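# Two robots open a locker's spring-pinned drop-down gate

## Task

Get the locker's front gate, a panel that drops down and is held shut by a spring pin at each of its top corners, open so that it settles on its own. Then release it and move the robots away. The gate must stay open without any robot holding it. If either robot tips over or is left leaning, the task fails.

## Robot and tools

Robots: two identical Hello Robot Stretch 4 units, r1 and r2. Each has an omni-wheel base, a lift on a mast, an arm that reaches straight out from the mast, a three-joint wrist (yaw, pitch, roll) and a two-finger gripper. Each is about 1.6 m tall, and its base rim lies within 0.23 m of the base origin. The gate has two pins, one per top corner, so the two robots may need to work together. A hard press between the robots ends the run in failure. No state line reports robot-to-robot contact, and once bases touch, even a few more millimetres of driving presses hard. The same base command can leave two robots up to about 3 cm apart per metre, which matters if they share a load.

Frames: the base frame sits on the floor under the base centre, with x forward, y left and z up. hand_pose, a point between the open fingertips, is reported in that frame and may be slightly off. Odometry is the base frame as it was when the scene began; base_odometry counts wheel turns only, so slip shows up as travel. Heading runs from -3.142 to 3.142, left positive. Each robot reports in its own frames, so only camera images, lidar_m and wrist_depth_mm show where the two stand relative to each other.

execute_actions: argument "actions" is a list holding one action, or an empty list to just read state and images. Optional "cameras" names the images to return (r1_/r2_ head_camera, head_left_camera, head_right_camera, wrist_camera, or "all"; omitted or null means all, [] means none). An action maps "r1" and/or "r2" to that robot's commands. All motions in one action start together.
- "base": exactly one relative move from where the base last measured itself: {"translate_m": d} straight ahead/back, -2 to 2 m, forward positive; {"strafe_m": d} sideways, -2 to 2 m, left positive; {"rotate_rad": d} turn in place, -3.2 to 3.2 rad, counter-clockwise positive.
- "joints": absolute targets by name: lift_m 0 to 1.2; arm_m 0 to 0.55 (extension); wrist_yaw_rad -1.134 to 4.276 (0 ahead, left positive, 3.14 stowed; past 3.4 the arm may block); wrist_pitch_rad -1.117 to 4.259 (0 level, 1.57 pointing down); wrist_roll_rad -1.117 to 4.259 (0 fingers level, positive clockwise viewed from behind); gripper_m -0.038 to 0.141 (fingertip gap; negative squeezes them together). Done tolerances: ±0.004 for lift, arm and gripper, ±0.02 yaw and roll, ±0.05 pitch. Joint targets beyond range are clipped and the result notes it; other bad values or unknown keys reject the whole call.
- "pace": "slow", "default", "fast" or "max"; base speed 0.1/0.3/0.4/0.6 m/s and turning 1/2/3/4 rad/s, reduced when the lift is above 0.2 (down to 0.3 m/s and 1 rad/s at 1.2).
- "contact_limits": {"arm_m": value}, 0 (gentlest) to 0.75 (firmest), default 0.5; the arm stops once it pushes that hard.
- {"end_of_arm": "enable_torque"} sent alone re-powers wrist or gripper motors that shut off.
No action runs beyond 15 s. A part left out of an action may still be driving toward an earlier target. To unfold the wrist at the start, send lift_m 0.4 with wrist_yaw_rad 0.

wait: {"seconds": 0 to 10}; commands nothing and returns state and images. zoom_image: {"camera": name, "region": [x0, y0, x1, y1]} in pixels from the top-left corner, at most 504 by 504, on a camera from the latest full result. finished_scene: {"scene": n}; irreversible, so only call it when the gate rests open unaided and both robots have let go and backed off.

Results: base_status and joint_status tell how each motion ended: "done" (for the base, the wheels turned the full amount even if slipping), "off_target" (resting short, possibly still pushing), "contact_stop_at_<key>" (hit something; that part goes slack, a slack lift may sag and slack wheels may roll), "limit_stop_at_<name>" (a built-in limit), "limit_stop_at_tilt" (lean over 6 degrees; lift, arm and wheels go limp until upright), "limit_stop_at_own_body" (self-collision; likely with pitch below -0.2 and roll below -0.4 or above 4), "time_out", "torque_fault" (a wrist or gripper motor maxed out and went limp until enable_torque). After a stop, later motion calls in the same reply are skipped. on_its_own describes uncommanded behaviour; its "held at" is the held target, not the position. lidar_m: 12 ranges in metres from the base origin, 30-degree sectors starting straight ahead and going counter-clockwise (4th left, 7th behind, 10th right); "-" is nothing seen or closer than 0.25 m; sees about 0.15 m up to robot height, sees the other robot, misses glass and thin legs. wrist_depth_mm: 7x7 grid from top left, 100 to 2000 mm. turned_by_wheels vs turned_by_imu differing by over 0.1 rad means a hit or slip. base_tilt in degrees (forward and right positive) has a fixed bias up to 1.5. motor_effort is percent of maximum, positive toward higher values, bracket is the noisy peak; for wheel_0..2 positive turns the base right. Gripper effort reveals a firm grip only at commanded gripper_m of 0 or more.

Avoid: robots pressing on each other; tipping (over 1 kg held with arm_m above 0.2 while driving or turning, fast paces, hard or high pushes); drops, slams and hard shoves; leaving the gate held by a robot; ending with a robot leaning. Raise the lift if fingertips jam on a surface. Shorter total robot motion is better.

Each tool is called after ">>>" in YAML: its name, and indented under it one key for each argument.

## Session

>>> execute_actions:
  actions: []

Scene clock: 0.00 s.
r1.base_odometry: x=+0.000 y=+0.000 heading=+0.000 (m, m, rad; r1's odometry frame)
r1.turned_by_wheels: +0.000 (rad since the last result)
r1.turned_by_imu: +0.000 (rad since the last result)
r1.base_tilt: forward=-0.2 right=-0.1 (deg)
r1.lidar_m: 1.96 2.18 3.47 3.90 2.34 2.48 2.09 1.02 0.81 0.82 0.91 1.43
r1.base_status: not commanded
r1.joint_positions: lift_m=+0.166 arm_m=+0.001 wrist_yaw_rad=+3.132 wrist_pitch_rad=-0.006 wrist_roll_rad=-0.012 gripper_m=+0.057
r1.joint_status: not commanded
r1.motor_effort: lift_m=+20 arm_m=-1 wrist_yaw_rad=-3 wrist_pitch_rad=-8 wrist_roll_rad=-2 gripper_m=-2 wheel_0=+0 wheel_1=+0 wheel_2=+0 (%)
r1.hand_pose: x=-0.1161 y=+0.0901 z=+0.3464 quat_wxyz=(+0.005, +0.003, -0.006, +1.000) (m; r1's base frame)
r1.wrist_depth_mm: - 138 - - - - - / - 120 147 - - - - / - 117 147 - - - - / - 139 206 - - - - / 211 1397 - - - - - / 654 1281 198 1229 196 1182 1182 / 759 854 798 135 831 768 831
r2.base_odometry: x=+0.000 y=+0.000 heading=+0.000 (m, m, rad; r2's odometry frame)
r2.turned_by_wheels: +0.000 (rad since the last result)
r2.turned_by_imu: +0.000 (rad since the last result)
r2.base_tilt: forward=+1.0 right=+0.3 (deg)
r2.lidar_m: 1.86 2.90 2.95 3.21 1.96 2.77 2.20 1.79 1.75 1.96 1.70 1.69
r2.base_status: not commanded
r2.joint_positions: lift_m=+0.265 arm_m=-0.001 wrist_yaw_rad=+3.183 wrist_pitch_rad=-0.002 wrist_roll_rad=+0.002 gripper_m=+0.057
r2.joint_status: not commanded
r2.motor_effort: lift_m=+20 arm_m=+0 wrist_yaw_rad=-1 wrist_pitch_rad=-7 wrist_roll_rad=+2 gripper_m=-5 wheel_0=+1 wheel_1=+0 wheel_2=+0 (%)
r2.hand_pose: x=-0.1218 y=+0.0755 z=+0.4441 quat_wxyz=(-0.021, +0.001, +0.001, +1.000) (m; r2's base frame)
r2.wrist_depth_mm: - - 137 - - - - / - - 136 - - - - / - 113 136 - - - - / - 132 160 - - - - / 214 1921 - - - - - / 222 1808 195 1808 195 1808 1756 / 220 1138 1182 143 1160 1098 1182
pictures: r1_head_camera, r1_head_left_camera, r1_head_right_camera, r1_wrist_camera, r2_head_camera, r2_head_left_camera, r2_head_right_camera, r2_wrist_camera
Images, in order (width x height): r1_head_camera 420x560, r1_head_left_camera 420x672, r1_head_right_camera 420x672, r1_wrist_camera 616x392, r2_head_camera 420x560, r2_head_left_camera 420x672, r2_head_right_camera 420x672, r2_wrist_camera 616x392.

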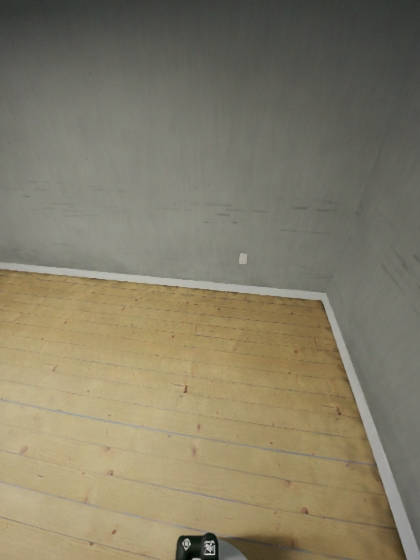

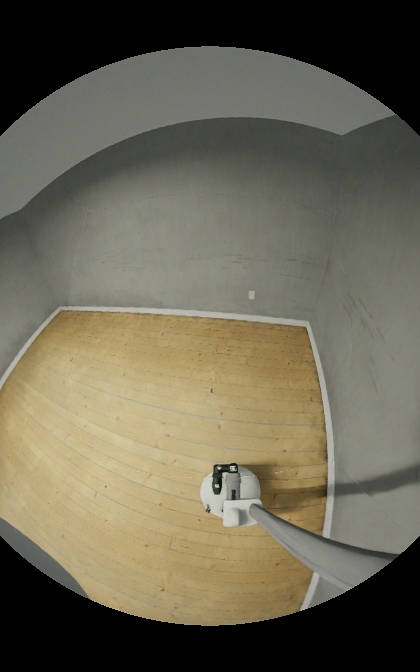

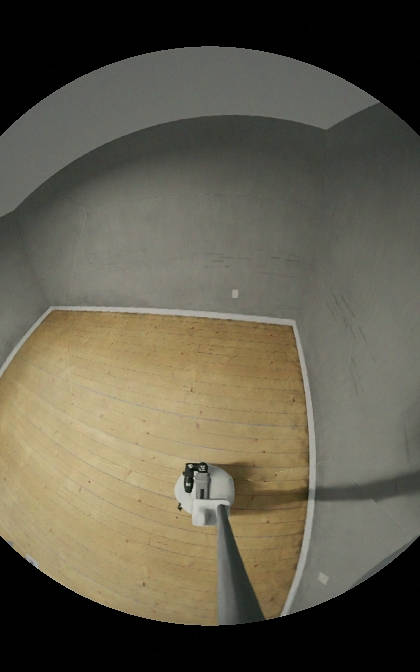

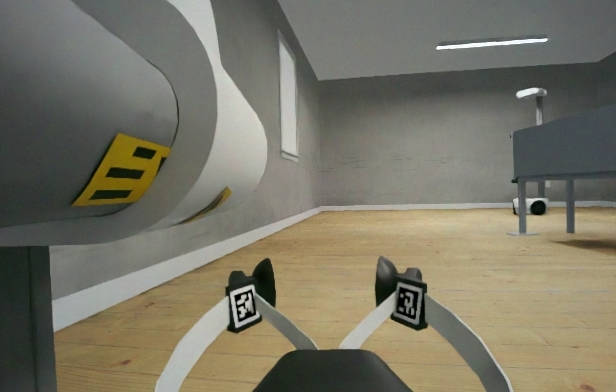

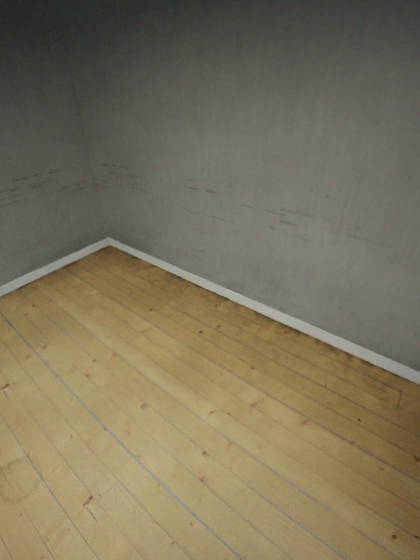

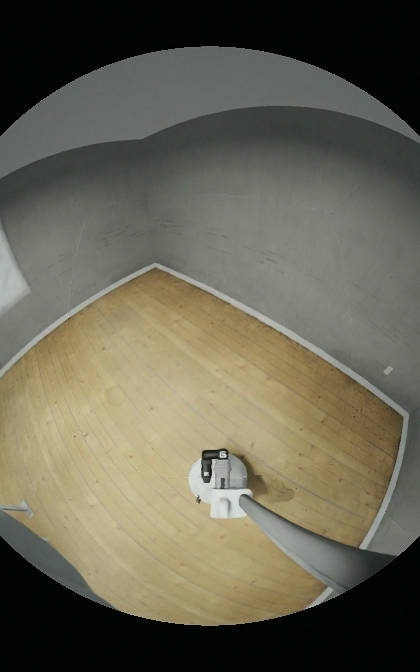

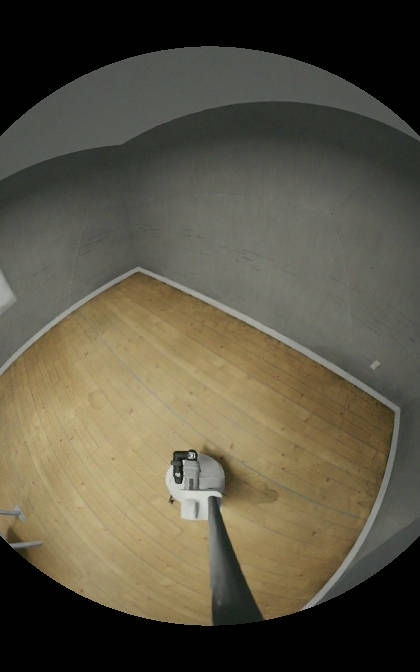

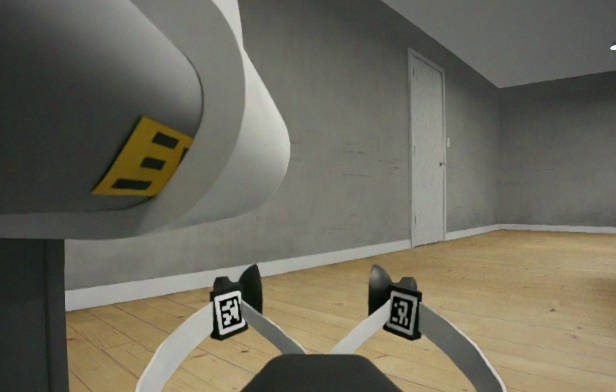

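Locker is behind r1 and to the left-rear of r2.

>>> execute_actions:
  actions:
    - {"r1":{"base":{"rotate_rad":2.7},"joints":{"lift_m":0.4,"wrist_yaw_rad":0}},"r2":{"base":{"rotate_rad":2.2},"joints":{"lift_m":0.4,"wrist_yaw_rad":0}}}
  cameras: ["r1_head_camera","r1_head_left_camera","r2_head_camera","r2_head_left_camera"]

Scene clock: 11.83 s.
r1.base_odometry: x=+0.000 y=+0.000 heading=+2.700 (m, m, rad; r1's odometry frame)
r1.turned_by_wheels: +2.700 (rad since the last result)
r1.turned_by_imu: +2.657 (rad since the last result)
r1.base_tilt: forward=-0.2 right=+0.0 (deg)
r1.lidar_m: 2.60 1.79 0.99 0.82 0.82 0.94 1.60 1.98 2.27 3.77 3.89 2.31
r1.base_status: done
r1.joint_positions: lift_m=+0.400 arm_m=+0.001 wrist_yaw_rad=+0.000 wrist_pitch_rad=-0.006 wrist_roll_rad=-0.012 gripper_m=+0.057
r1.joint_status: all done
r1.motor_effort: lift_m=+22(25) arm_m=-1(1) wrist_yaw_rad=-3(8) wrist_pitch_rad=-8(8) wrist_roll_rad=+0(1) gripper_m=-6(4) wheel_0=+0(7) wheel_1=+0(6) wheel_2=-1(1) (%)
r1.hand_pose: x=+0.4601 y=-0.0873 z=+0.5797 quat_wxyz=(+1.000, -0.006, -0.003, +0.000) (m; r1's base frame)
r1.wrist_depth_mm: - - - - - - - / - - - - - - - / - - - - - - - / - - - - - - - / - - - - - - - / - - 198 1863 196 1863 1808 / 1336 1336 1255 135 1281 1205 1281
r2.base_odometry: x=+0.000 y=+0.000 heading=+2.199 (m, m, rad; r2's odometry frame)
r2.turned_by_wheels: +2.199 (rad since the last result)
r2.turned_by_imu: +2.214 (rad since the last result)
r2.base_tilt: forward=+0.9 right=+0.3 (deg)
r2.lidar_m: 1.95 3.54 2.04 1.77 1.80 1.96 1.66 1.68 1.93 2.94 2.95 3.45
r2.base_status: done
r2.joint_positions: lift_m=+0.400 arm_m=-0.001 wrist_yaw_rad=+0.001 wrist_pitch_rad=-0.002 wrist_roll_rad=+0.002 gripper_m=+0.057
r2.joint_status: all done
r2.motor_effort: lift_m=+22(25) arm_m=-1(0) wrist_yaw_rad=-2(6) wrist_pitch_rad=-8(8) wrist_roll_rad=+1(2) gripper_m=-3(2) wheel_0=-3(9) wheel_1=-2(8) wheel_2=-4(10) (%)
r2.hand_pose: x=+0.4585 y=-0.0872 z=+0.5786 quat_wxyz=(+1.000, +0.001, -0.001, +0.000) (m; r2's base frame)
r2.wrist_depth_mm: - - - - - - - / - - - - - - - / - - - - - - - / - - - 1863 - - - / - - - - - - - / - - 195 - 194 - - / 1464 1464 1499 142 1464 1366 1430
pictures: r1_head_camera, r1_head_left_camera, r2_head_camera, r2_head_left_camera
Images, in order (width x height): r1_head_camera 420x560, r1_head_left_camera 420x672, r2_head_camera 420x560, r2_head_left_camera 420x672.

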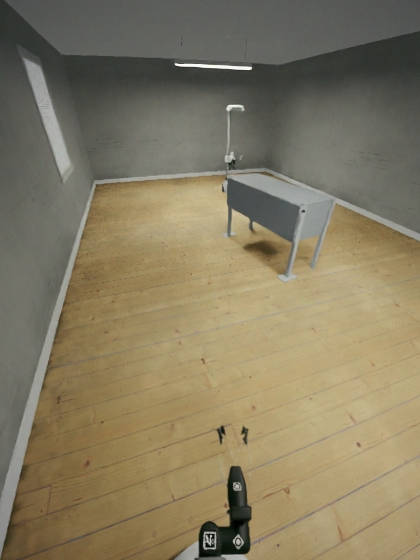

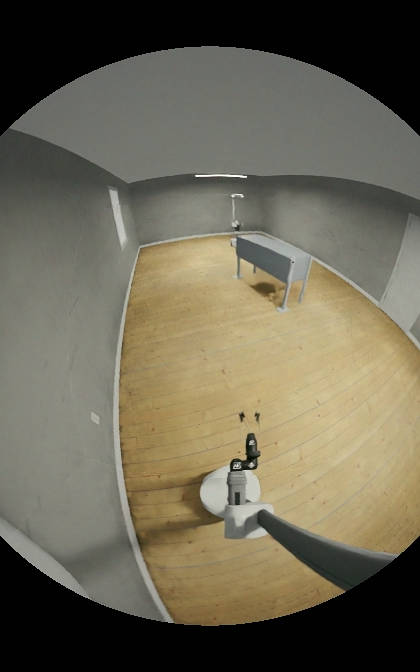

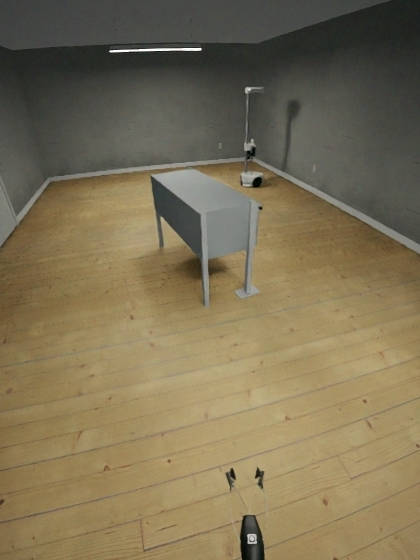

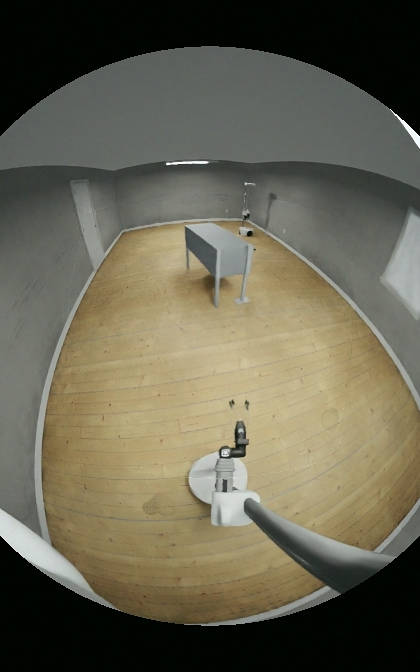

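>>> zoom_image:
  camera: "r1_head_camera"
  region: [200,150,360,300]

>>> zoom_image:
  camera: "r2_head_camera"
  region: [130,150,300,310]

Region (200, 150, 360, 300) of r1_head_camera's 420x560 image, scaled by 3.150, with more detail than that image has; it fills the top 472 rows of this view, and the rest is white.

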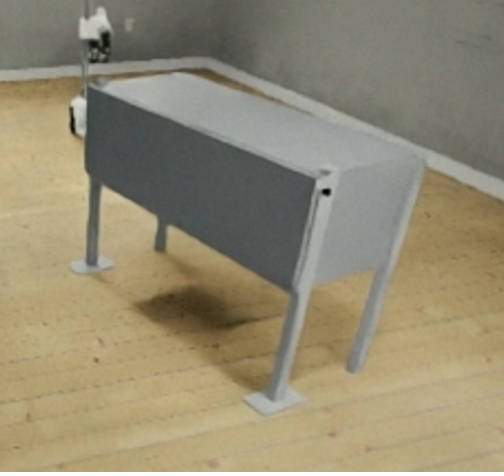

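Region (130, 150, 300, 310) of r2_head_camera's 420x560 image, scaled by 2.965, with more detail than that image has; it fills the top 474 rows of this view, and the rest is white.

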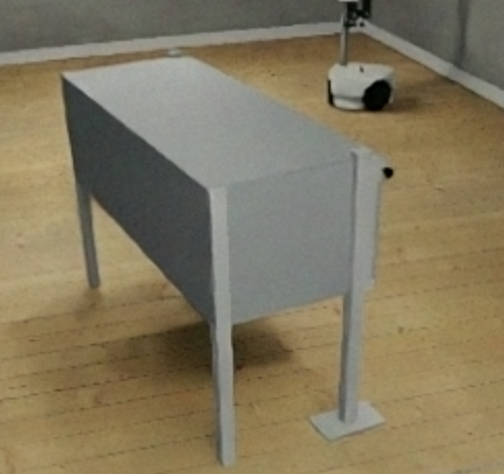

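>>> execute_actions:
  actions:
    - {"r1":{"base":{"translate_m":0.9},"joints":{"lift_m":0.75}},"r2":{"base":{"translate_m":1.0},"joints":{"lift_m":0.75}}}
  cameras: ["r1_head_camera","r1_wrist_camera","r2_head_camera","r2_wrist_camera"]

Scene clock: 27.30 s.
r1.base_odometry: x=-0.814 y=+0.385 heading=+2.700 (m, m, rad; r1's odometry frame)
r1.turned_by_wheels: +0.000 (rad since the last result)
r1.turned_by_imu: -0.002 (rad since the last result)
r1.base_tilt: forward=-0.1 right=+0.0 (deg)
r1.lidar_m: 2.01 2.38 1.30 1.08 1.08 1.25 2.11 2.83 3.23 3.61 3.62 1.52
r1.base_status: done
r1.joint_positions: lift_m=+0.750 arm_m=+0.001 wrist_yaw_rad=+0.000 wrist_pitch_rad=-0.006 wrist_roll_rad=-0.012 gripper_m=+0.057
r1.joint_status: all done
r1.motor_effort: lift_m=+22(24) arm_m=-1(1) wrist_yaw_rad=-2(2) wrist_pitch_rad=-8(8) wrist_roll_rad=-1(1) gripper_m=-6(3) wheel_0=+0(7) wheel_1=+0(4) wheel_2=+1(2) (%)
r1.hand_pose: x=+0.4601 y=-0.0874 z=+0.9297 quat_wxyz=(+1.000, -0.006, -0.003, +0.000) (m; r1's base frame)
r1.wrist_depth_mm: - - - - - - - / - - - - - - - / - - - - - - - / - - - - - - - / - - - - 1661 1308 1098 / - - 198 - 196 1281 1118 / - - 1983 135 - 1756 1182
r2.base_odometry: x=-0.588 y=+0.809 heading=+2.200 (m, m, rad; r2's odometry frame)
r2.turned_by_wheels: +0.000 (rad since the last result)
r2.turned_by_imu: +0.002 (rad since the last result)
r2.base_tilt: forward=+0.9 right=+0.3 (deg)
r2.lidar_m: 0.95 1.97 2.36 2.02 2.02 2.37 2.65 2.64 3.07 2.64 2.66 1.14
r2.base_status: done
r2.joint_positions: lift_m=+0.750 arm_m=-0.001 wrist_yaw_rad=+0.000 wrist_pitch_rad=-0.002 wrist_roll_rad=+0.002 gripper_m=+0.057
r2.joint_status: all done
r2.motor_effort: lift_m=+23(25) arm_m=-1(0) wrist_yaw_rad=-2(3) wrist_pitch_rad=-8(8) wrist_roll_rad=+2(2) gripper_m=-1(3) wheel_0=+2(6) wheel_1=+2(7) wheel_2=-2(12) (%)
r2.hand_pose: x=+0.4585 y=-0.0874 z=+0.9285 quat_wxyz=(+1.000, +0.001, -0.001, +0.000) (m; r2's base frame)
r2.wrist_depth_mm: - - - - - - - / - - - - - - - / - - - - - - - / - - - - - - - / - - 1160 1138 - - - / - - 195 809 195 - - / - - 759 143 891 - -
pictures: r1_head_camera, r1_wrist_camera, r2_head_camera, r2_wrist_camera
Images, in order (width x height): r1_head_camera 420x560, r1_wrist_camera 616x392, r2_head_camera 420x560, r2_wrist_camera 616x392.

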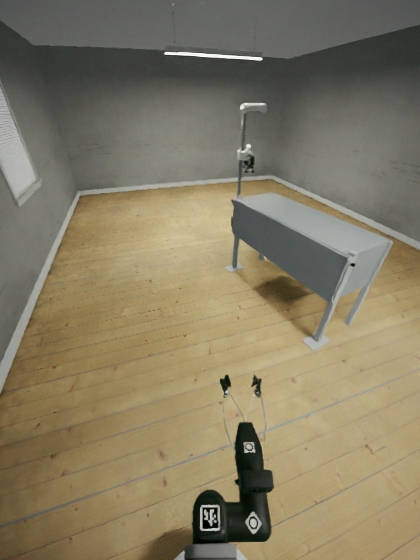

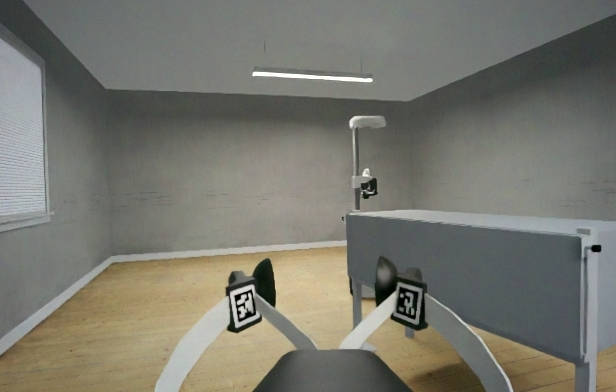

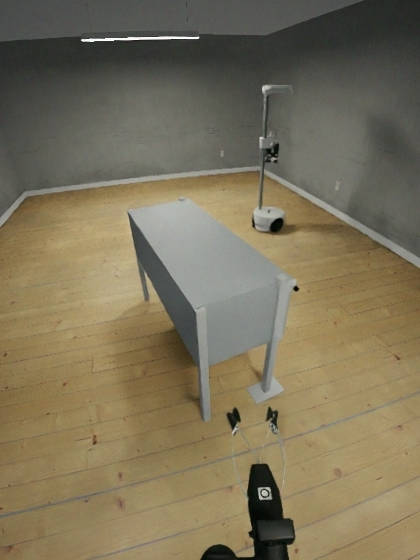

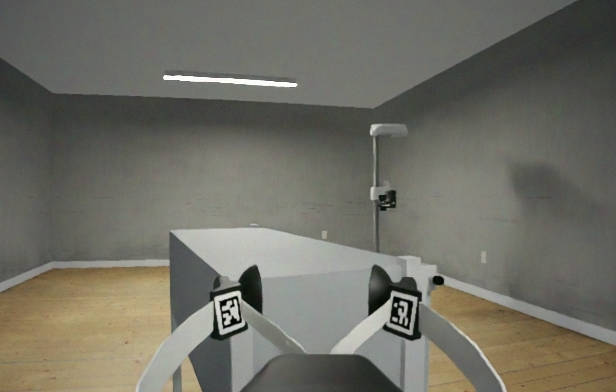

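>>> zoom_image:
  camera: "r1_head_camera"
  region: [300,225,400,305]

>>> zoom_image:
  camera: "r2_head_camera"
  region: [240,255,330,325]

>>> zoom_image:
  camera: "r1_wrist_camera"
  region: [320,190,616,300]

Region (300, 225, 400, 305) of r1_head_camera's 420x560 image, scaled by 5.040, with more detail than that image has; it fills the top 403 rows of this view, and the rest is white.

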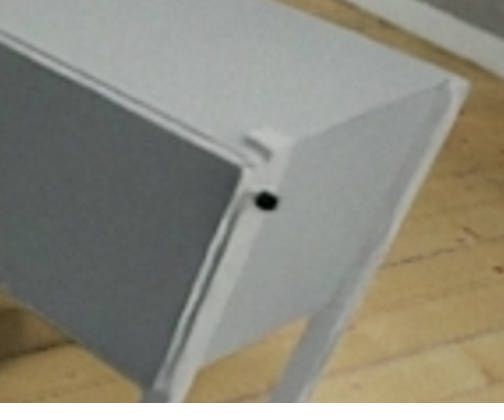

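Region (240, 255, 330, 325) of r2_head_camera's 420x560 image, scaled by 5.600, with more detail than that image has.

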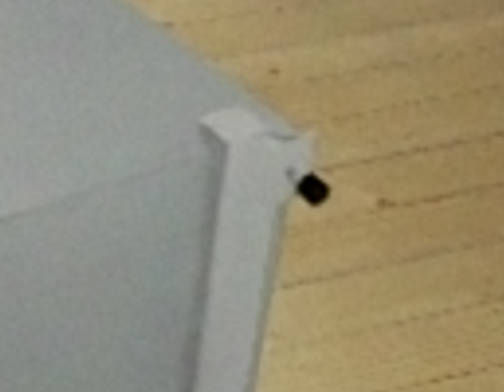

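Region (320, 190, 616, 300) of r1_wrist_camera's 616x392 image, scaled by 1.703; it fills the top 187 rows of this view, and the rest is white.

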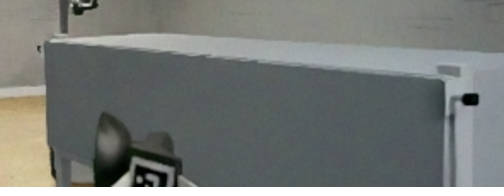

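>>> execute_actions:
  actions:
    - {"r1":{"base":{"rotate_rad":0.35},"joints":{"lift_m":0.68,"gripper_m":0.1}},"r2":{"base":{"rotate_rad":0.37},"joints":{"lift_m":0.68,"gripper_m":0.1}}}
  cameras: []

>>> execute_actions:
  actions:
    - {"r1":{"base":{"strafe_m":-1.11}},"r2":{"base":{"strafe_m":-0.6}}}
  cameras: ["r1_head_camera","r1_wrist_camera","r2_head_camera","r2_wrist_camera"]

Scene clock: 59.33 s.
r1.base_odometry: x=-0.814 y=+0.385 heading=+3.050 (m, m, rad; r1's odometry frame)
r1.turned_by_wheels: +0.350 (rad since the last result)
r1.turned_by_imu: +0.344 (rad since the last result)
r1.base_tilt: forward=-0.3 right=-0.1 (deg)
r1.lidar_m: 3.61 1.49 1.12 1.07 1.16 1.66 2.84 2.99 3.72 3.59 1.52 1.68
r1.base_status: done
r1.joint_positions: lift_m=+0.680 arm_m=+0.001 wrist_yaw_rad=+0.000 wrist_pitch_rad=-0.006 wrist_roll_rad=-0.012 gripper_m=+0.100
r1.joint_status: all done
r1.motor_effort: lift_m=+16(20) arm_m=-1(1) wrist_yaw_rad=-1(1) wrist_pitch_rad=-7(8) wrist_roll_rad=-1(1) gripper_m=+1(1) wheel_0=-1(4) wheel_1=+0(1) wheel_2=+2(2) (%)
r1.hand_pose: x=+0.4601 y=-0.0874 z=+0.8602 quat_wxyz=(+1.000, -0.006, -0.003, +0.000) (m; r1's base frame)
r1.wrist_depth_mm: 1537 - - - - - - / 1537 - - - - - - / 1499 - - - - - - / 1499 - - - - - - / 1537 - - - - - 1464 / 1499 - 200 - - - - / 1537 1808 1921 137 1863 1708 1808
r2.base_odometry: x=-0.588 y=+0.809 heading=+2.569 (m, m, rad; r2's odometry frame)
r2.turned_by_wheels: +0.370 (rad since the last result)
r2.turned_by_imu: +0.373 (rad since the last result)
r2.base_tilt: forward=+1.0 right=+0.2 (deg)
r2.lidar_m: 1.05 2.60 2.06 2.02 2.20 2.66 2.65 2.88 2.69 2.63 2.87 0.93
r2.base_status: done
r2.joint_positions: lift_m=+0.680 arm_m=-0.001 wrist_yaw_rad=+0.000 wrist_pitch_rad=-0.002 wrist_roll_rad=+0.002 gripper_m=+0.100
r2.joint_status: all done
r2.motor_effort: lift_m=+17(22) arm_m=+0(1) wrist_yaw_rad=-2(2) wrist_pitch_rad=-7(8) wrist_roll_rad=+1(2) gripper_m=-1(3) wheel_0=-2(7) wheel_1=-1(8) wheel_2=-2(10) (%)
r2.hand_pose: x=+0.4585 y=-0.0874 z=+0.8591 quat_wxyz=(+1.000, +0.001, -0.001, +0.000) (m; r2's base frame)
r2.wrist_depth_mm: - - - - - - - / - - - - - - - / - - - - - - - / - - - - - - - / - - - - 960 699 715 / - - 198 - 214 699 715 / - - - 144 759 699 715
pictures: none
No camera images: the call's "cameras" was empty. Leave "cameras" out to get every camera's image.

Scene clock: 64.37 s.
r1.base_odometry: x=-0.712 y=+1.490 heading=+3.050 (m, m, rad; r1's odometry frame)
r1.turned_by_wheels: +0.000 (rad since the last result)
r1.turned_by_imu: -0.001 (rad since the last result)
r1.base_tilt: forward=-0.3 right=-0.1 (deg)
r1.lidar_m: 0.86 2.96 2.25 2.20 2.34 2.98 2.92 3.07 2.60 2.51 2.68 0.98
r1.base_status: done
r1.joint_positions: lift_m=+0.680 arm_m=+0.001 wrist_yaw_rad=+0.000 wrist_pitch_rad=-0.006 wrist_roll_rad=-0.012 gripper_m=+0.100
r1.joint_status: not commanded
r1.motor_effort: lift_m=+17(17) arm_m=-1(1) wrist_yaw_rad=-2(2) wrist_pitch_rad=-8(7) wrist_roll_rad=-1(1) gripper_m=-3(1) wheel_0=-1(8) wheel_1=+0(5) wheel_2=+1(1) (%)
r1.hand_pose: x=+0.4601 y=-0.0874 z=+0.8601 quat_wxyz=(+1.000, -0.006, -0.003, +0.000) (m; r1's base frame)
r1.wrist_depth_mm: - - - - - - - / - - - - - - - / - - - - - - - / - - - - - - - / - - - 1182 715 732 750 / - - 200 976 676 732 741 / 1921 1921 1921 137 715 732 750
r2.base_odometry: x=-0.263 y=+1.313 heading=+2.569 (m, m, rad; r2's odometry frame)
r2.turned_by_wheels: +0.000 (rad since the last result)
r2.turned_by_imu: +0.000 (rad since the last result)
r2.base_tilt: forward=+1.0 right=+0.2 (deg)
r2.lidar_m: 0.89 0.93 2.69 2.63 2.87 2.79 2.72 2.68 2.08 2.04 2.26 3.38
r2.base_status: done
r2.joint_positions: lift_m=+0.680 arm_m=-0.001 wrist_yaw_rad=+0.000 wrist_pitch_rad=-0.002 wrist_roll_rad=+0.002 gripper_m=+0.100
r2.joint_status: not commanded
r2.motor_effort: lift_m=+18(18) arm_m=-1(0) wrist_yaw_rad=-1(2) wrist_pitch_rad=-8(8) wrist_roll_rad=+2(2) gripper_m=-1(0) wheel_0=+1(10) wheel_1=+0(11) wheel_2=+0(4) (%)
r2.hand_pose: x=+0.4585 y=-0.0874 z=+0.8590 quat_wxyz=(+1.000, +0.001, -0.001, +0.000) (m; r2's base frame)
r2.wrist_depth_mm: - - - - - - - / - - - - - - - / - - - - - - - / - - - - - - - / - 707 723 723 - - - / - 699 198 732 215 - - / - 683 715 144 - - -
pictures: r1_head_camera, r1_wrist_camera, r2_head_camera, r2_wrist_camera
Images, in order (width x height): r1_head_camera 420x560, r1_wrist_camera 616x392, r2_head_camera 420x560, r2_wrist_camera 616x392.

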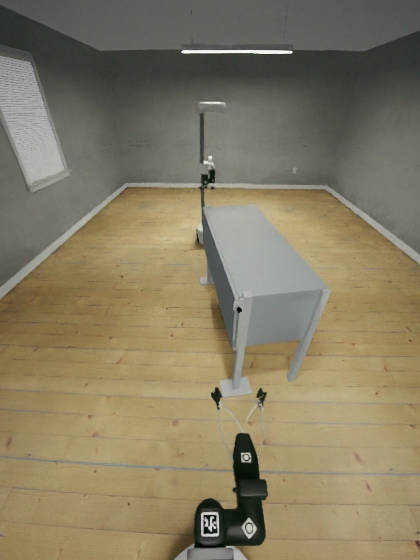

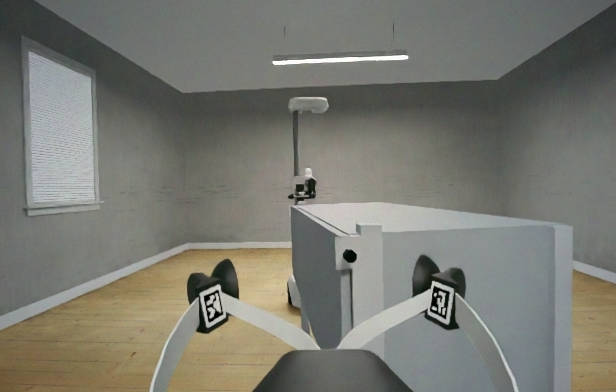

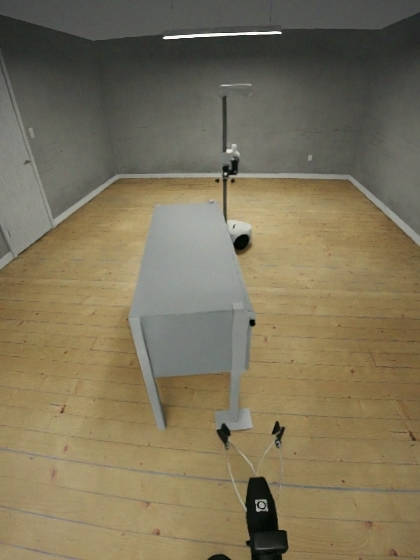

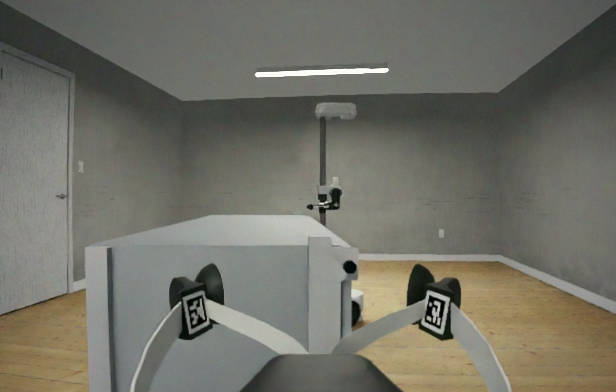

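>>> execute_actions:
  actions:
    - {"r1":{"base":{"strafe_m":-0.06},"joints":{"lift_m":0.625,"arm_m":0.3,"gripper_m":0.07}},"r2":{"base":{"strafe_m":-0.06},"joints":{"lift_m":0.615,"arm_m":0.3,"gripper_m":0.07}}}
  cameras: ["r1_wrist_camera","r2_wrist_camera"]

Scene clock: 73.37 s.
r1.base_odometry: x=-0.707 y=+1.550 heading=+3.050 (m, m, rad; r1's odometry frame)
r1.turned_by_wheels: +0.000 (rad since the last result)
r1.turned_by_imu: +0.000 (rad since the last result)
r1.base_tilt: forward=-0.3 right=+0.0 (deg)
r1.lidar_m: 0.85 3.06 2.32 2.26 2.38 2.99 2.91 3.06 2.55 2.45 2.61 0.98
r1.base_status: done
r1.joint_positions: lift_m=+0.625 arm_m=+0.299 wrist_yaw_rad=+0.000 wrist_pitch_rad=-0.006 wrist_roll_rad=-0.012 gripper_m=+0.070
r1.joint_status: all done
r1.motor_effort: lift_m=+16(17) arm_m=+7(10) wrist_yaw_rad=-3(1) wrist_pitch_rad=-7(8) wrist_roll_rad=-1(1) gripper_m=-4(4) wheel_0=-1(8) wheel_1=+1(5) wheel_2=+1(0) (%)
r1.hand_pose: x=+0.7582 y=-0.0874 z=+0.8052 quat_wxyz=(+1.000, -0.006, -0.003, +0.000) (m; r1's base frame)
r1.wrist_depth_mm: - - - - - - - / - - - - - - - / - - - - - - - / - - - 1576 1060 - - / - - - 384 410 424 433 / - - 199 392 198 427 436 / 1808 1808 1661 135 415 424 439
r2.base_odometry: x=-0.231 y=+1.363 heading=+2.569 (m, m, rad; r2's odometry frame)
r2.turned_by_wheels: +0.000 (rad since the last result)
r2.turned_by_imu: +0.001 (rad since the last result)
r2.base_tilt: forward=+0.9 right=+0.3 (deg)
r2.lidar_m: 0.88 0.94 2.75 2.70 2.91 2.77 2.74 2.60 2.05 1.98 2.20 3.28
r2.base_status: done
r2.joint_positions: lift_m=+0.615 arm_m=+0.299 wrist_yaw_rad=+0.000 wrist_pitch_rad=-0.002 wrist_roll_rad=+0.002 gripper_m=+0.070
r2.joint_status: all done
r2.motor_effort: lift_m=+17(15) arm_m=+6(10) wrist_yaw_rad=-1(1) wrist_pitch_rad=-7(8) wrist_roll_rad=+2(2) gripper_m=-1(0) wheel_0=+0(9) wheel_1=+0(11) wheel_2=+0(1) (%)
r2.hand_pose: x=+0.7583 y=-0.0874 z=+0.7941 quat_wxyz=(+1.000, +0.001, -0.001, +0.000) (m; r2's base frame)
r2.wrist_depth_mm: - - - - - - - / - - - - - - - / - - - - - - - / - - - - - - - / 407 413 418 404 - - - / 410 413 197 413 195 - - / 407 410 418 142 - 1863 1983
pictures: r1_wrist_camera, r2_wrist_camera
Images, in order (width x height): r1_wrist_camera 616x392, r2_wrist_camera 616x392.

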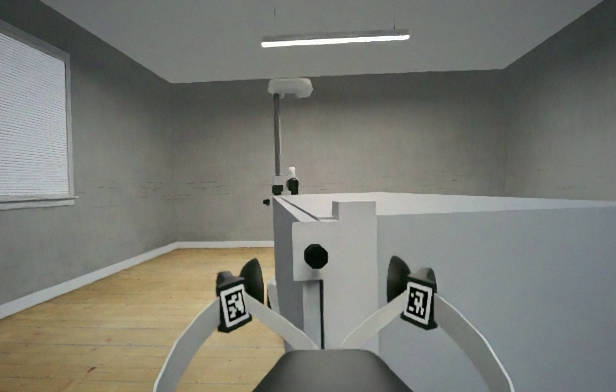

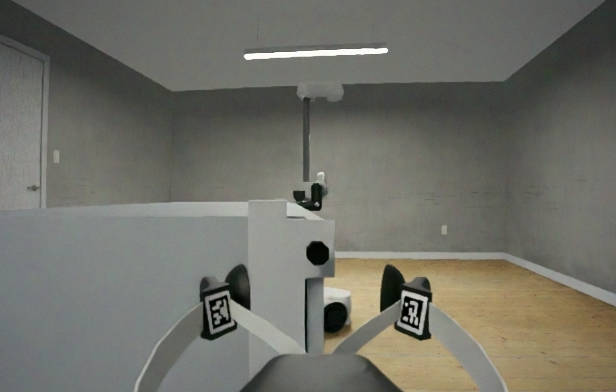

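>>> execute_actions:
  actions:
    - {"r1":{"joints":{"lift_m":0.613,"arm_m":0.44}},"r2":{"joints":{"lift_m":0.605,"arm_m":0.44}}}
  cameras: ["r1_wrist_camera","r2_wrist_camera"]

Scene clock: 79.73 s.
r1.base_odometry: x=-0.707 y=+1.550 heading=+3.050 (m, m, rad; r1's odometry frame)
r1.turned_by_wheels: +0.000 (rad since the last result)
r1.turned_by_imu: +0.000 (rad since the last result)
r1.base_tilt: forward=-0.3 right=+0.0 (deg)
r1.lidar_m: 0.90 3.04 2.33 2.25 2.38 2.98 2.91 3.07 2.55 2.46 2.61 0.98
r1.base_status: not commanded
r1.joint_positions: lift_m=+0.613 arm_m=+0.439 wrist_yaw_rad=+0.000 wrist_pitch_rad=-0.006 wrist_roll_rad=-0.012 gripper_m=+0.070
r1.joint_status: all done
r1.motor_effort: lift_m=+16(17) arm_m=+7(2) wrist_yaw_rad=-3(2) wrist_pitch_rad=-8(8) wrist_roll_rad=-2(2) gripper_m=-5(5) wheel_0=-1(1) wheel_1=+0(0) wheel_2=+1(1) (%)
r1.hand_pose: x=+0.8982 y=-0.0874 z=+0.7932 quat_wxyz=(+1.000, -0.006, -0.003, +0.000) (m; r1's base frame)
r1.wrist_depth_mm: - - - - - - - / - - - - - - - / - - - - - - - / - - - 1098 327 559 508 / - - - 241 247 276 282 / - - 200 243 199 277 283 / 1863 1756 1661 135 251 276 285
r2.base_odometry: x=-0.231 y=+1.363 heading=+2.569 (m, m, rad; r2's odometry frame)
r2.turned_by_wheels: +0.000 (rad since the last result)
r2.turned_by_imu: +0.001 (rad since the last result)
r2.base_tilt: forward=+0.9 right=+0.3 (deg)
r2.lidar_m: 0.91 0.94 2.76 2.68 2.94 2.79 2.74 2.62 2.04 1.97 2.18 3.29
r2.base_status: not commanded
r2.joint_positions: lift_m=+0.605 arm_m=+0.439 wrist_yaw_rad=+0.000 wrist_pitch_rad=-0.002 wrist_roll_rad=+0.002 gripper_m=+0.070
r2.joint_status: all done
r2.motor_effort: lift_m=+17(13) arm_m=+6(3) wrist_yaw_rad=-1(0) wrist_pitch_rad=-7(7) wrist_roll_rad=+2(0) gripper_m=-2(3) wheel_0=+0(0) wheel_1=+0(0) wheel_2=+0(0) (%)
r2.hand_pose: x=+0.8983 y=-0.0874 z=+0.7841 quat_wxyz=(+1.000, +0.001, -0.001, +0.000) (m; r2's base frame)
r2.wrist_depth_mm: - - - - - - - / - - - - - - - / - - - - - - - / - - 397 - - - - / 273 276 264 264 - - - / 272 274 196 264 195 - - / 271 273 262 142 - 1808 1921
pictures: r1_wrist_camera, r2_wrist_camera
Images, in order (width x height): r1_wrist_camera 616x392, r2_wrist_camera 616x392.

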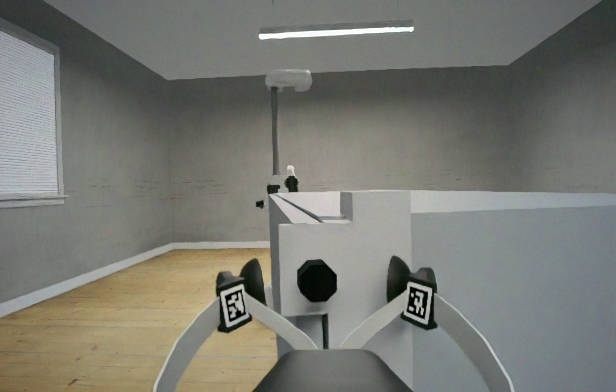

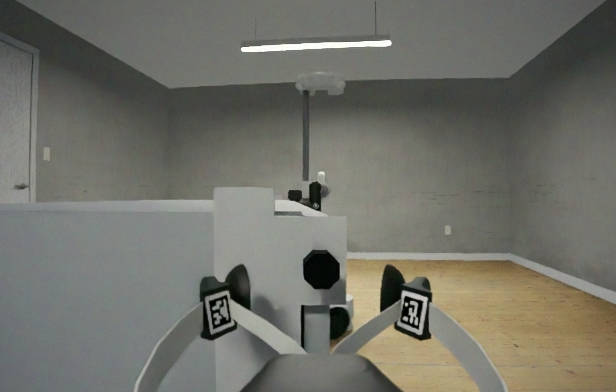

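>>> execute_actions:
  actions:
    - {"r1":{"joints":{"arm_m":0.475},"contact_limits":{"arm_m":0.2}},"r2":{"joints":{"lift_m":0.611,"arm_m":0.49},"contact_limits":{"arm_m":0.2}}}
  cameras: []

>>> execute_actions:
  actions:
    - {"r1":{"joints":{"gripper_m":0.0}},"r2":{"joints":{"gripper_m":0.0}}}
  cameras: ["r1_wrist_camera","r2_wrist_camera"]

Scene clock: 85.47 s.
r1.base_odometry: x=-0.706 y=+1.550 heading=+3.050 (m, m, rad; r1's odometry frame)
r1.turned_by_wheels: +0.000 (rad since the last result)
r1.turned_by_imu: +0.000 (rad since the last result)
r1.base_tilt: forward=-0.3 right=-0.1 (deg)
r1.lidar_m: 0.91 3.07 2.28 2.25 2.38 3.01 2.91 3.06 2.53 2.46 2.60 0.99
r1.base_status: not commanded
r1.joint_positions: lift_m=+0.613 arm_m=+0.449 wrist_yaw_rad=-0.008 wrist_pitch_rad=-0.006 wrist_roll_rad=-0.012 gripper_m=+0.070
r1.joint_status: arm_m contact_stop (moved +0.011 of +0.036)
r1.on_its_own: arm_m is slack since a contact_stop (your +0.475 is given up); wrist_yaw_rad is at rest, and its effort (+21) is outside its rest range (-13 to +13)
r1.motor_effort: lift_m=+16(16) arm_m=+0(16) wrist_yaw_rad=+21(48) wrist_pitch_rad=-7(7) wrist_roll_rad=-1(1) gripper_m=-1(1) wheel_0=+1(2) wheel_1=+1(1) wheel_2=-5(9) (%)
r1.contact_limits: arm_m 0.2
r1.hand_pose: x=+0.9081 y=-0.0898 z=+0.7933 quat_wxyz=(+1.000, -0.006, -0.003, -0.004) (m; r1's base frame)
r1.wrist_depth_mm: - - - - - - - / - - - - - - - / - - - - - - - / - - - 878 336 559 508 / - - - 233 238 267 276 / - - 199 235 193 270 277 / 1756 1756 1661 135 242 267 278
r2.base_odometry: x=-0.230 y=+1.363 heading=+2.569 (m, m, rad; r2's odometry frame)
r2.turned_by_wheels: +0.000 (rad since the last result)
r2.turned_by_imu: +0.001 (rad since the last result)
r2.base_tilt: forward=+1.0 right=+0.3 (deg)
r2.lidar_m: 0.91 0.92 2.72 2.69 2.92 2.78 2.73 2.64 2.04 1.97 2.20 3.27
r2.base_status: not commanded
r2.joint_positions: lift_m=+0.611 arm_m=+0.457 wrist_yaw_rad=-0.002 wrist_pitch_rad=-0.002 wrist_roll_rad=+0.002 gripper_m=+0.070
r2.joint_status: arm_m contact_stop (moved +0.018 of +0.051); the others done
r2.on_its_own: arm_m is slack since a contact_stop (your +0.490 is given up)
r2.motor_effort: lift_m=+20(23) arm_m=+0(14) wrist_yaw_rad=+4(14) wrist_pitch_rad=-6(7) wrist_roll_rad=+1(1) gripper_m=-2(1) wheel_0=+1(1) wheel_1=+1(1) wheel_2=-5(7) (%)
r2.contact_limits: arm_m 0.2
r2.hand_pose: x=+0.9166 y=-0.0879 z=+0.7896 quat_wxyz=(+1.000, +0.001, -0.001, -0.001) (m; r2's base frame)
r2.wrist_depth_mm: - - - - - - - / - - - - - - - / - - - - - - - / - - 615 - - - - / 255 258 244 246 - - - / 254 258 195 246 195 - - / 254 255 244 142 - 1808 1983
pictures: none
No camera images: the call's "cameras" was empty. Leave "cameras" out to get every camera's image.

not run: a stop came earlier in this reply.

Tips touch the plate; back off slightly and close.

>>> execute_actions:
  actions:
    - {"r1":{"joints":{"gripper_m":0.0,"arm_m":0.44}},"r2":{"joints":{"gripper_m":0.0,"arm_m":0.448}}}
  cameras: ["r1_wrist_camera","r2_wrist_camera"]

Scene clock: 92.43 s.
r1.base_odometry: x=-0.707 y=+1.550 heading=+3.051 (m, m, rad; r1's odometry frame)
r1.turned_by_wheels: +0.001 (rad since the last result)
r1.turned_by_imu: +0.002 (rad since the last result)
r1.base_tilt: forward=-0.1 right=+0.0 (deg)
r1.lidar_m: 0.88 3.04 2.30 2.23 2.39 3.02 2.92 3.06 2.54 2.44 2.62 0.98
r1.base_status: not commanded
r1.joint_positions: lift_m=+0.613 arm_m=+0.441 wrist_yaw_rad=+0.012 wrist_pitch_rad=-0.006 wrist_roll_rad=-0.012 gripper_m=+0.001
r1.joint_status: all done
r1.on_its_own: wrist_yaw_rad is at rest, and its effort (-37) is outside its rest range (-13 to +13)
r1.motor_effort: lift_m=+16(16) arm_m=-7(11) wrist_yaw_rad=-37(36) wrist_pitch_rad=-9(9) wrist_roll_rad=-1(1) gripper_m=-23(26) wheel_0=+4(5) wheel_1=+2(2) wheel_2=+9(8) (%)
r1.hand_pose: x=+0.9017 y=-0.0839 z=+0.7931 quat_wxyz=(+1.000, -0.006, -0.003, +0.006) (m; r1's base frame)
r1.wrist_depth_mm: - - - - - - - / - - - - - - - / - - - - - - - / - - - 1042 260 559 508 / - - - 236 241 268 273 / - - 186 211 186 268 274 / 1808 1708 1708 240 244 267 274
r2.base_odometry: x=-0.230 y=+1.363 heading=+2.569 (m, m, rad; r2's odometry frame)
r2.turned_by_wheels: +0.000 (rad since the last result)
r2.turned_by_imu: +0.001 (rad since the last result)
r2.base_tilt: forward=+0.9 right=+0.3 (deg)
r2.lidar_m: 0.91 0.94 2.74 2.71 2.93 2.79 2.75 2.60 2.03 1.99 2.19 3.30
r2.base_status: not commanded
r2.joint_positions: lift_m=+0.611 arm_m=+0.449 wrist_yaw_rad=-0.002 wrist_pitch_rad=-0.002 wrist_roll_rad=+0.002 gripper_m=+0.000
r2.joint_status: all done
r2.motor_effort: lift_m=+21(20) arm_m=-6(9) wrist_yaw_rad=+3(6) wrist_pitch_rad=-7(7) wrist_roll_rad=+1(2) gripper_m=-16(18) wheel_0=+0(1) wheel_1=+2(2) wheel_2=-6(5) (%)
r2.hand_pose: x=+0.9083 y=-0.0879 z=+0.7894 quat_wxyz=(+1.000, +0.001, -0.001, -0.001) (m; r2's base frame)
r2.wrist_depth_mm: - - - - - - - / - - - - - - - / - - - - - - - / - - 603 - - - - / 262 265 253 253 - - - / 263 266 200 218 189 - - / 263 265 251 253 1983 960 1921
pictures: r1_wrist_camera, r2_wrist_camera
Images, in order (width x height): r1_wrist_camera 616x392, r2_wrist_camera 616x392.

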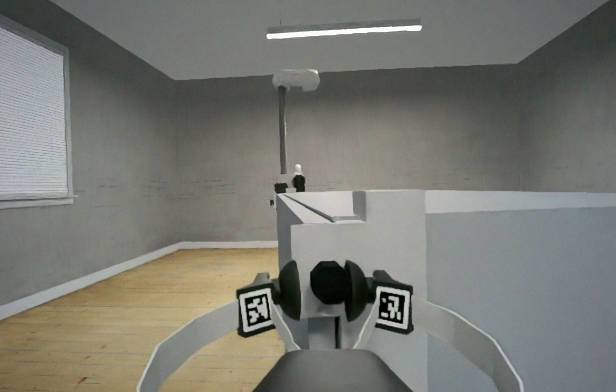

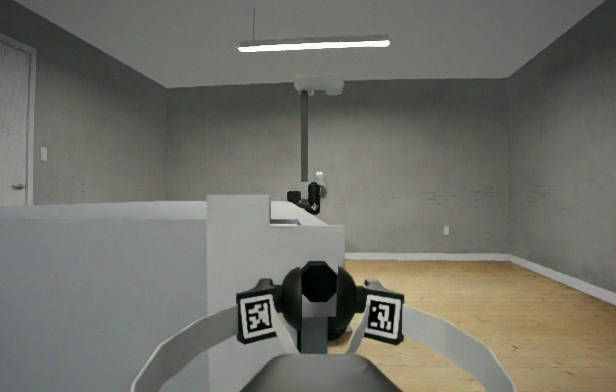

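>>> execute_actions:
  actions:
    - {"r1":{"joints":{"gripper_m":0.06,"lift_m":0.62},"base":{"strafe_m":-0.008}},"r2":{"joints":{"gripper_m":0.06,"lift_m":0.627,"arm_m":0.452}}}
  cameras: []

>>> execute_actions:
  actions:
    - {"r1":{"joints":{"gripper_m":-0.015}},"r2":{"joints":{"gripper_m":-0.015}}}
  cameras: ["r1_wrist_camera","r2_wrist_camera"]

Scene clock: 103.73 s.
r1.base_odometry: x=-0.706 y=+1.558 heading=+3.051 (m, m, rad; r1's odometry frame)
r1.turned_by_wheels: +0.000 (rad since the last result)
r1.turned_by_imu: +0.000 (rad since the last result)
r1.base_tilt: forward=-0.2 right=-0.1 (deg)
r1.lidar_m: 0.89 3.07 2.31 2.24 2.40 2.99 2.90 3.09 2.53 2.43 2.62 0.99
r1.base_status: done
r1.joint_positions: lift_m=+0.620 arm_m=+0.441 wrist_yaw_rad=+0.000 wrist_pitch_rad=-0.005 wrist_roll_rad=-0.013 gripper_m=+0.060
r1.joint_status: all done
r1.motor_effort: lift_m=+23(27) arm_m=-5(7) wrist_yaw_rad=-4(37) wrist_pitch_rad=-9(25) wrist_roll_rad=+0(0) gripper_m=-3(24) wheel_0=+1(11) wheel_1=+0(4) wheel_2=+1(11) (%)
r1.hand_pose: x=+0.9002 y=-0.0873 z=+0.7995 quat_wxyz=(+1.000, -0.006, -0.003, +0.000) (m; r1's base frame)
r1.wrist_depth_mm: - - - - - - - / - - - - - - - / - - - - - - - / - - - 1060 866 723 - / - - - 241 246 274 281 / - - 216 238 193 274 282 / 1756 1808 1661 135 268 274 285
r2.base_odometry: x=-0.230 y=+1.363 heading=+2.569 (m, m, rad; r2's odometry frame)
r2.turned_by_wheels: +0.000 (rad since the last result)
r2.turned_by_imu: +0.001 (rad since the last result)
r2.base_tilt: forward=+1.0 right=+0.3 (deg)
r2.lidar_m: 0.90 0.94 2.74 2.70 2.93 2.79 2.72 2.61 2.00 1.98 2.17 3.29
r2.base_status: not commanded
r2.joint_positions: lift_m=+0.627 arm_m=+0.451 wrist_yaw_rad=-0.001 wrist_pitch_rad=-0.001 wrist_roll_rad=+0.002 gripper_m=+0.060
r2.joint_status: all done
r2.motor_effort: lift_m=+24(27) arm_m=+6(9) wrist_yaw_rad=+0(9) wrist_pitch_rad=-9(27) wrist_roll_rad=+1(1) gripper_m=-3(13) wheel_0=+0(0) wheel_1=+1(1) wheel_2=-5(4) (%)
r2.hand_pose: x=+0.9103 y=-0.0876 z=+0.8053 quat_wxyz=(+1.000, +0.001, -0.001, +0.000) (m; r2's base frame)
r2.wrist_depth_mm: - - - - - - - / - - - - - - - / - - - - - - - / - - - - - - - / 262 265 251 254 - - - / 260 264 195 251 196 - - / 259 264 251 142 - 1863 -
pictures: none
No camera images: the call's "cameras" was empty. Leave "cameras" out to get every camera's image.

Scene clock: 105.23 s.
r1.base_odometry: x=-0.706 y=+1.558 heading=+3.052 (m, m, rad; r1's odometry frame)
r1.turned_by_wheels: +0.001 (rad since the last result)
r1.turned_by_imu: +0.001 (rad since the last result)
r1.base_tilt: forward=-0.2 right=-0.1 (deg)
r1.lidar_m: 0.91 3.06 2.33 2.27 2.39 2.98 2.92 3.06 2.55 2.43 2.61 0.98
r1.base_status: not commanded
r1.joint_positions: lift_m=+0.620 arm_m=+0.441 wrist_yaw_rad=+0.011 wrist_pitch_rad=-0.005 wrist_roll_rad=-0.013 gripper_m=-0.014
r1.joint_status: all done
r1.on_its_own: wrist_yaw_rad is at rest, and its effort (-33) is outside its rest range (-13 to +13)
r1.motor_effort: lift_m=+23(23) arm_m=-4(4) wrist_yaw_rad=-33(54) wrist_pitch_rad=-9(9) wrist_roll_rad=+0(0) gripper_m=-20(29) wheel_0=+6(10) wheel_1=+2(4) wheel_2=+9(13) (%)
r1.hand_pose: x=+0.9011 y=-0.0843 z=+0.7995 quat_wxyz=(+1.000, -0.006, -0.003, +0.005) (m; r1's base frame)
r1.wrist_depth_mm: - - - - - - - / - - - - - - - / - - - - - - - / - - - 1499 866 732 - / - - - 238 243 268 274 / - - 185 201 184 270 276 / 1808 1661 1708 149 246 266 276
r2.base_odometry: x=-0.230 y=+1.363 heading=+2.569 (m, m, rad; r2's odometry frame)
r2.turned_by_wheels: +0.000 (rad since the last result)
r2.turned_by_imu: +0.000 (rad since the last result)
r2.base_tilt: forward=+0.9 right=+0.3 (deg)
r2.lidar_m: 0.92 0.94 2.71 2.69 2.91 2.78 2.73 2.62 2.02 2.00 2.17 3.31
r2.base_status: not commanded
r2.joint_positions: lift_m=+0.627 arm_m=+0.451 wrist_yaw_rad=+0.000 wrist_pitch_rad=-0.002 wrist_roll_rad=+0.002 gripper_m=-0.014
r2.joint_status: all done
r2.motor_effort: lift_m=+24(24) arm_m=+3(6) wrist_yaw_rad=+0(6) wrist_pitch_rad=-8(8) wrist_roll_rad=+1(2) gripper_m=-19(21) wheel_0=-1(0) wheel_1=+1(1) wheel_2=-4(4) (%)
r2.hand_pose: x=+0.9108 y=-0.0875 z=+0.8054 quat_wxyz=(+1.000, +0.001, -0.001, +0.000) (m; r2's base frame)
r2.wrist_depth_mm: - - - - - - - / - - - - - - - / - - - - - - - / - - - - - - - / 260 264 250 253 - - - / 259 264 185 213 185 - - / 259 260 249 250 1983 153 -
pictures: r1_wrist_camera, r2_wrist_camera
Images, in order (width x height): r1_wrist_camera 616x392, r2_wrist_camera 616x392.

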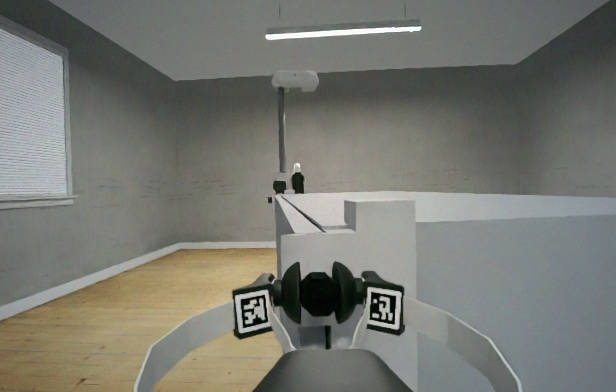

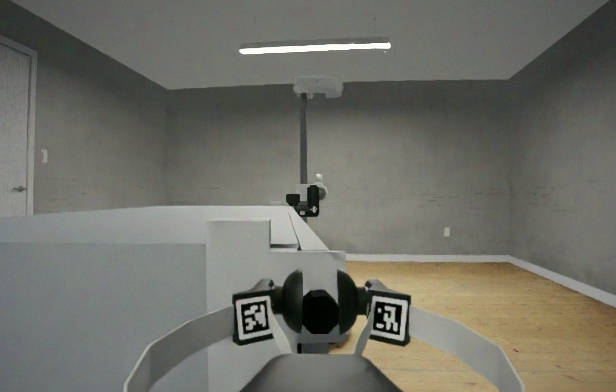

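Pull both.

>>> execute_actions:
  actions:
    - {"r1":{"joints":{"arm_m":0.405},"pace":"slow"},"r2":{"joints":{"arm_m":0.415},"pace":"slow"}}
  cameras: ["r1_wrist_camera","r2_wrist_camera","r1_head_camera"]

Scene clock: 109.60 s.
r1.base_odometry: x=-0.706 y=+1.558 heading=+3.051 (m, m, rad; r1's odometry frame)
r1.turned_by_wheels: -0.001 (rad since the last result)
r1.turned_by_imu: -0.001 (rad since the last result)
r1.base_tilt: forward=-0.2 right=-0.2 (deg)
r1.lidar_m: 0.90 3.07 2.33 2.24 2.39 2.98 2.91 3.05 2.53 2.41 2.62 0.96
r1.base_status: not commanded
r1.joint_positions: lift_m=+0.620 arm_m=+0.406 wrist_yaw_rad=+0.000 wrist_pitch_rad=-0.006 wrist_roll_rad=-0.013 gripper_m=-0.015
r1.joint_status: all done
r1.motor_effort: lift_m=+23(23) arm_m=-7(12) wrist_yaw_rad=-3(42) wrist_pitch_rad=-8(9) wrist_roll_rad=-1(0) gripper_m=-12(24) wheel_0=+0(11) wheel_1=+0(5) wheel_2=+1(10) (%)
r1.hand_pose: x=+0.8657 y=-0.0874 z=+0.7996 quat_wxyz=(+1.000, -0.006, -0.003, +0.000) (m; r1's base frame)
r1.wrist_depth_mm: - - - - - - - / - - - - - - - / - - - - - - - / - - - 1098 866 723 - / - - - 272 301 310 319 / - - - 200 184 312 320 / 1808 1756 1576 144 304 309 322
r2.base_odometry: x=-0.230 y=+1.363 heading=+2.569 (m, m, rad; r2's odometry frame)
r2.turned_by_wheels: +0.000 (rad since the last result)
r2.turned_by_imu: +0.001 (rad since the last result)
r2.base_tilt: forward=+0.9 right=+0.3 (deg)
r2.lidar_m: 0.91 0.94 2.73 2.69 2.91 2.78 2.72 2.63 2.01 1.98 2.17 3.29
r2.base_status: not commanded
r2.joint_positions: lift_m=+0.627 arm_m=+0.416 wrist_yaw_rad=+0.000 wrist_pitch_rad=-0.002 wrist_roll_rad=+0.002 gripper_m=-0.015
r2.joint_status: all done
r2.motor_effort: lift_m=+24(24) arm_m=-6(8) wrist_yaw_rad=-2(8) wrist_pitch_rad=-6(8) wrist_roll_rad=+2(1) gripper_m=-13(20) wheel_0=+0(1) wheel_1=+1(2) wheel_2=-3(4) (%)
r2.hand_pose: x=+0.8755 y=-0.0874 z=+0.8056 quat_wxyz=(+1.000, +0.001, -0.001, +0.000) (m; r2's base frame)
r2.wrist_depth_mm: - - - - - - - / - - - - - - - / - - - - - - - / - - - - - - - / 296 298 300 289 - - - / 294 298 285 200 186 - - / 294 297 283 286 1983 1863 -
pictures: r1_head_camera, r1_wrist_camera, r2_wrist_camera
Images, in order (width x height): r1_head_camera 420x560, r1_wrist_camera 616x392, r2_wrist_camera 616x392.

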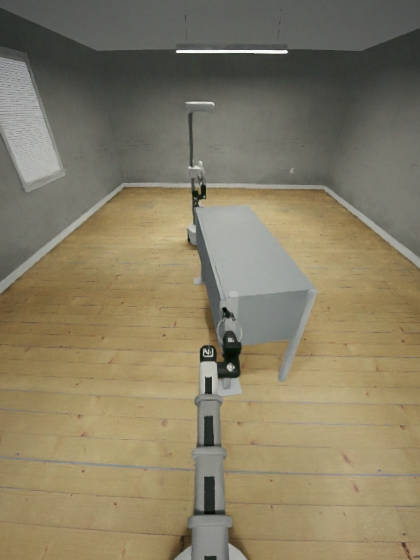

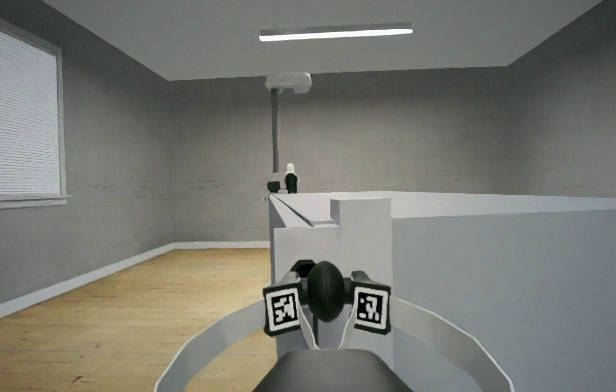

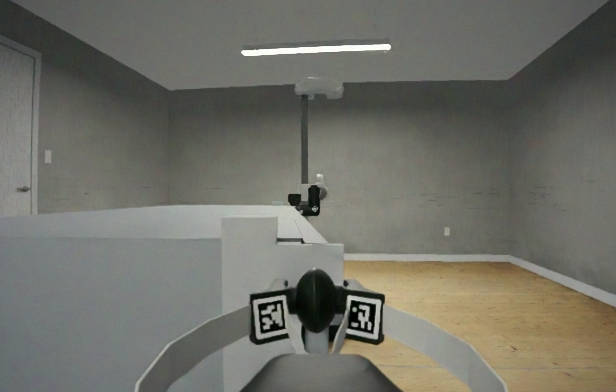

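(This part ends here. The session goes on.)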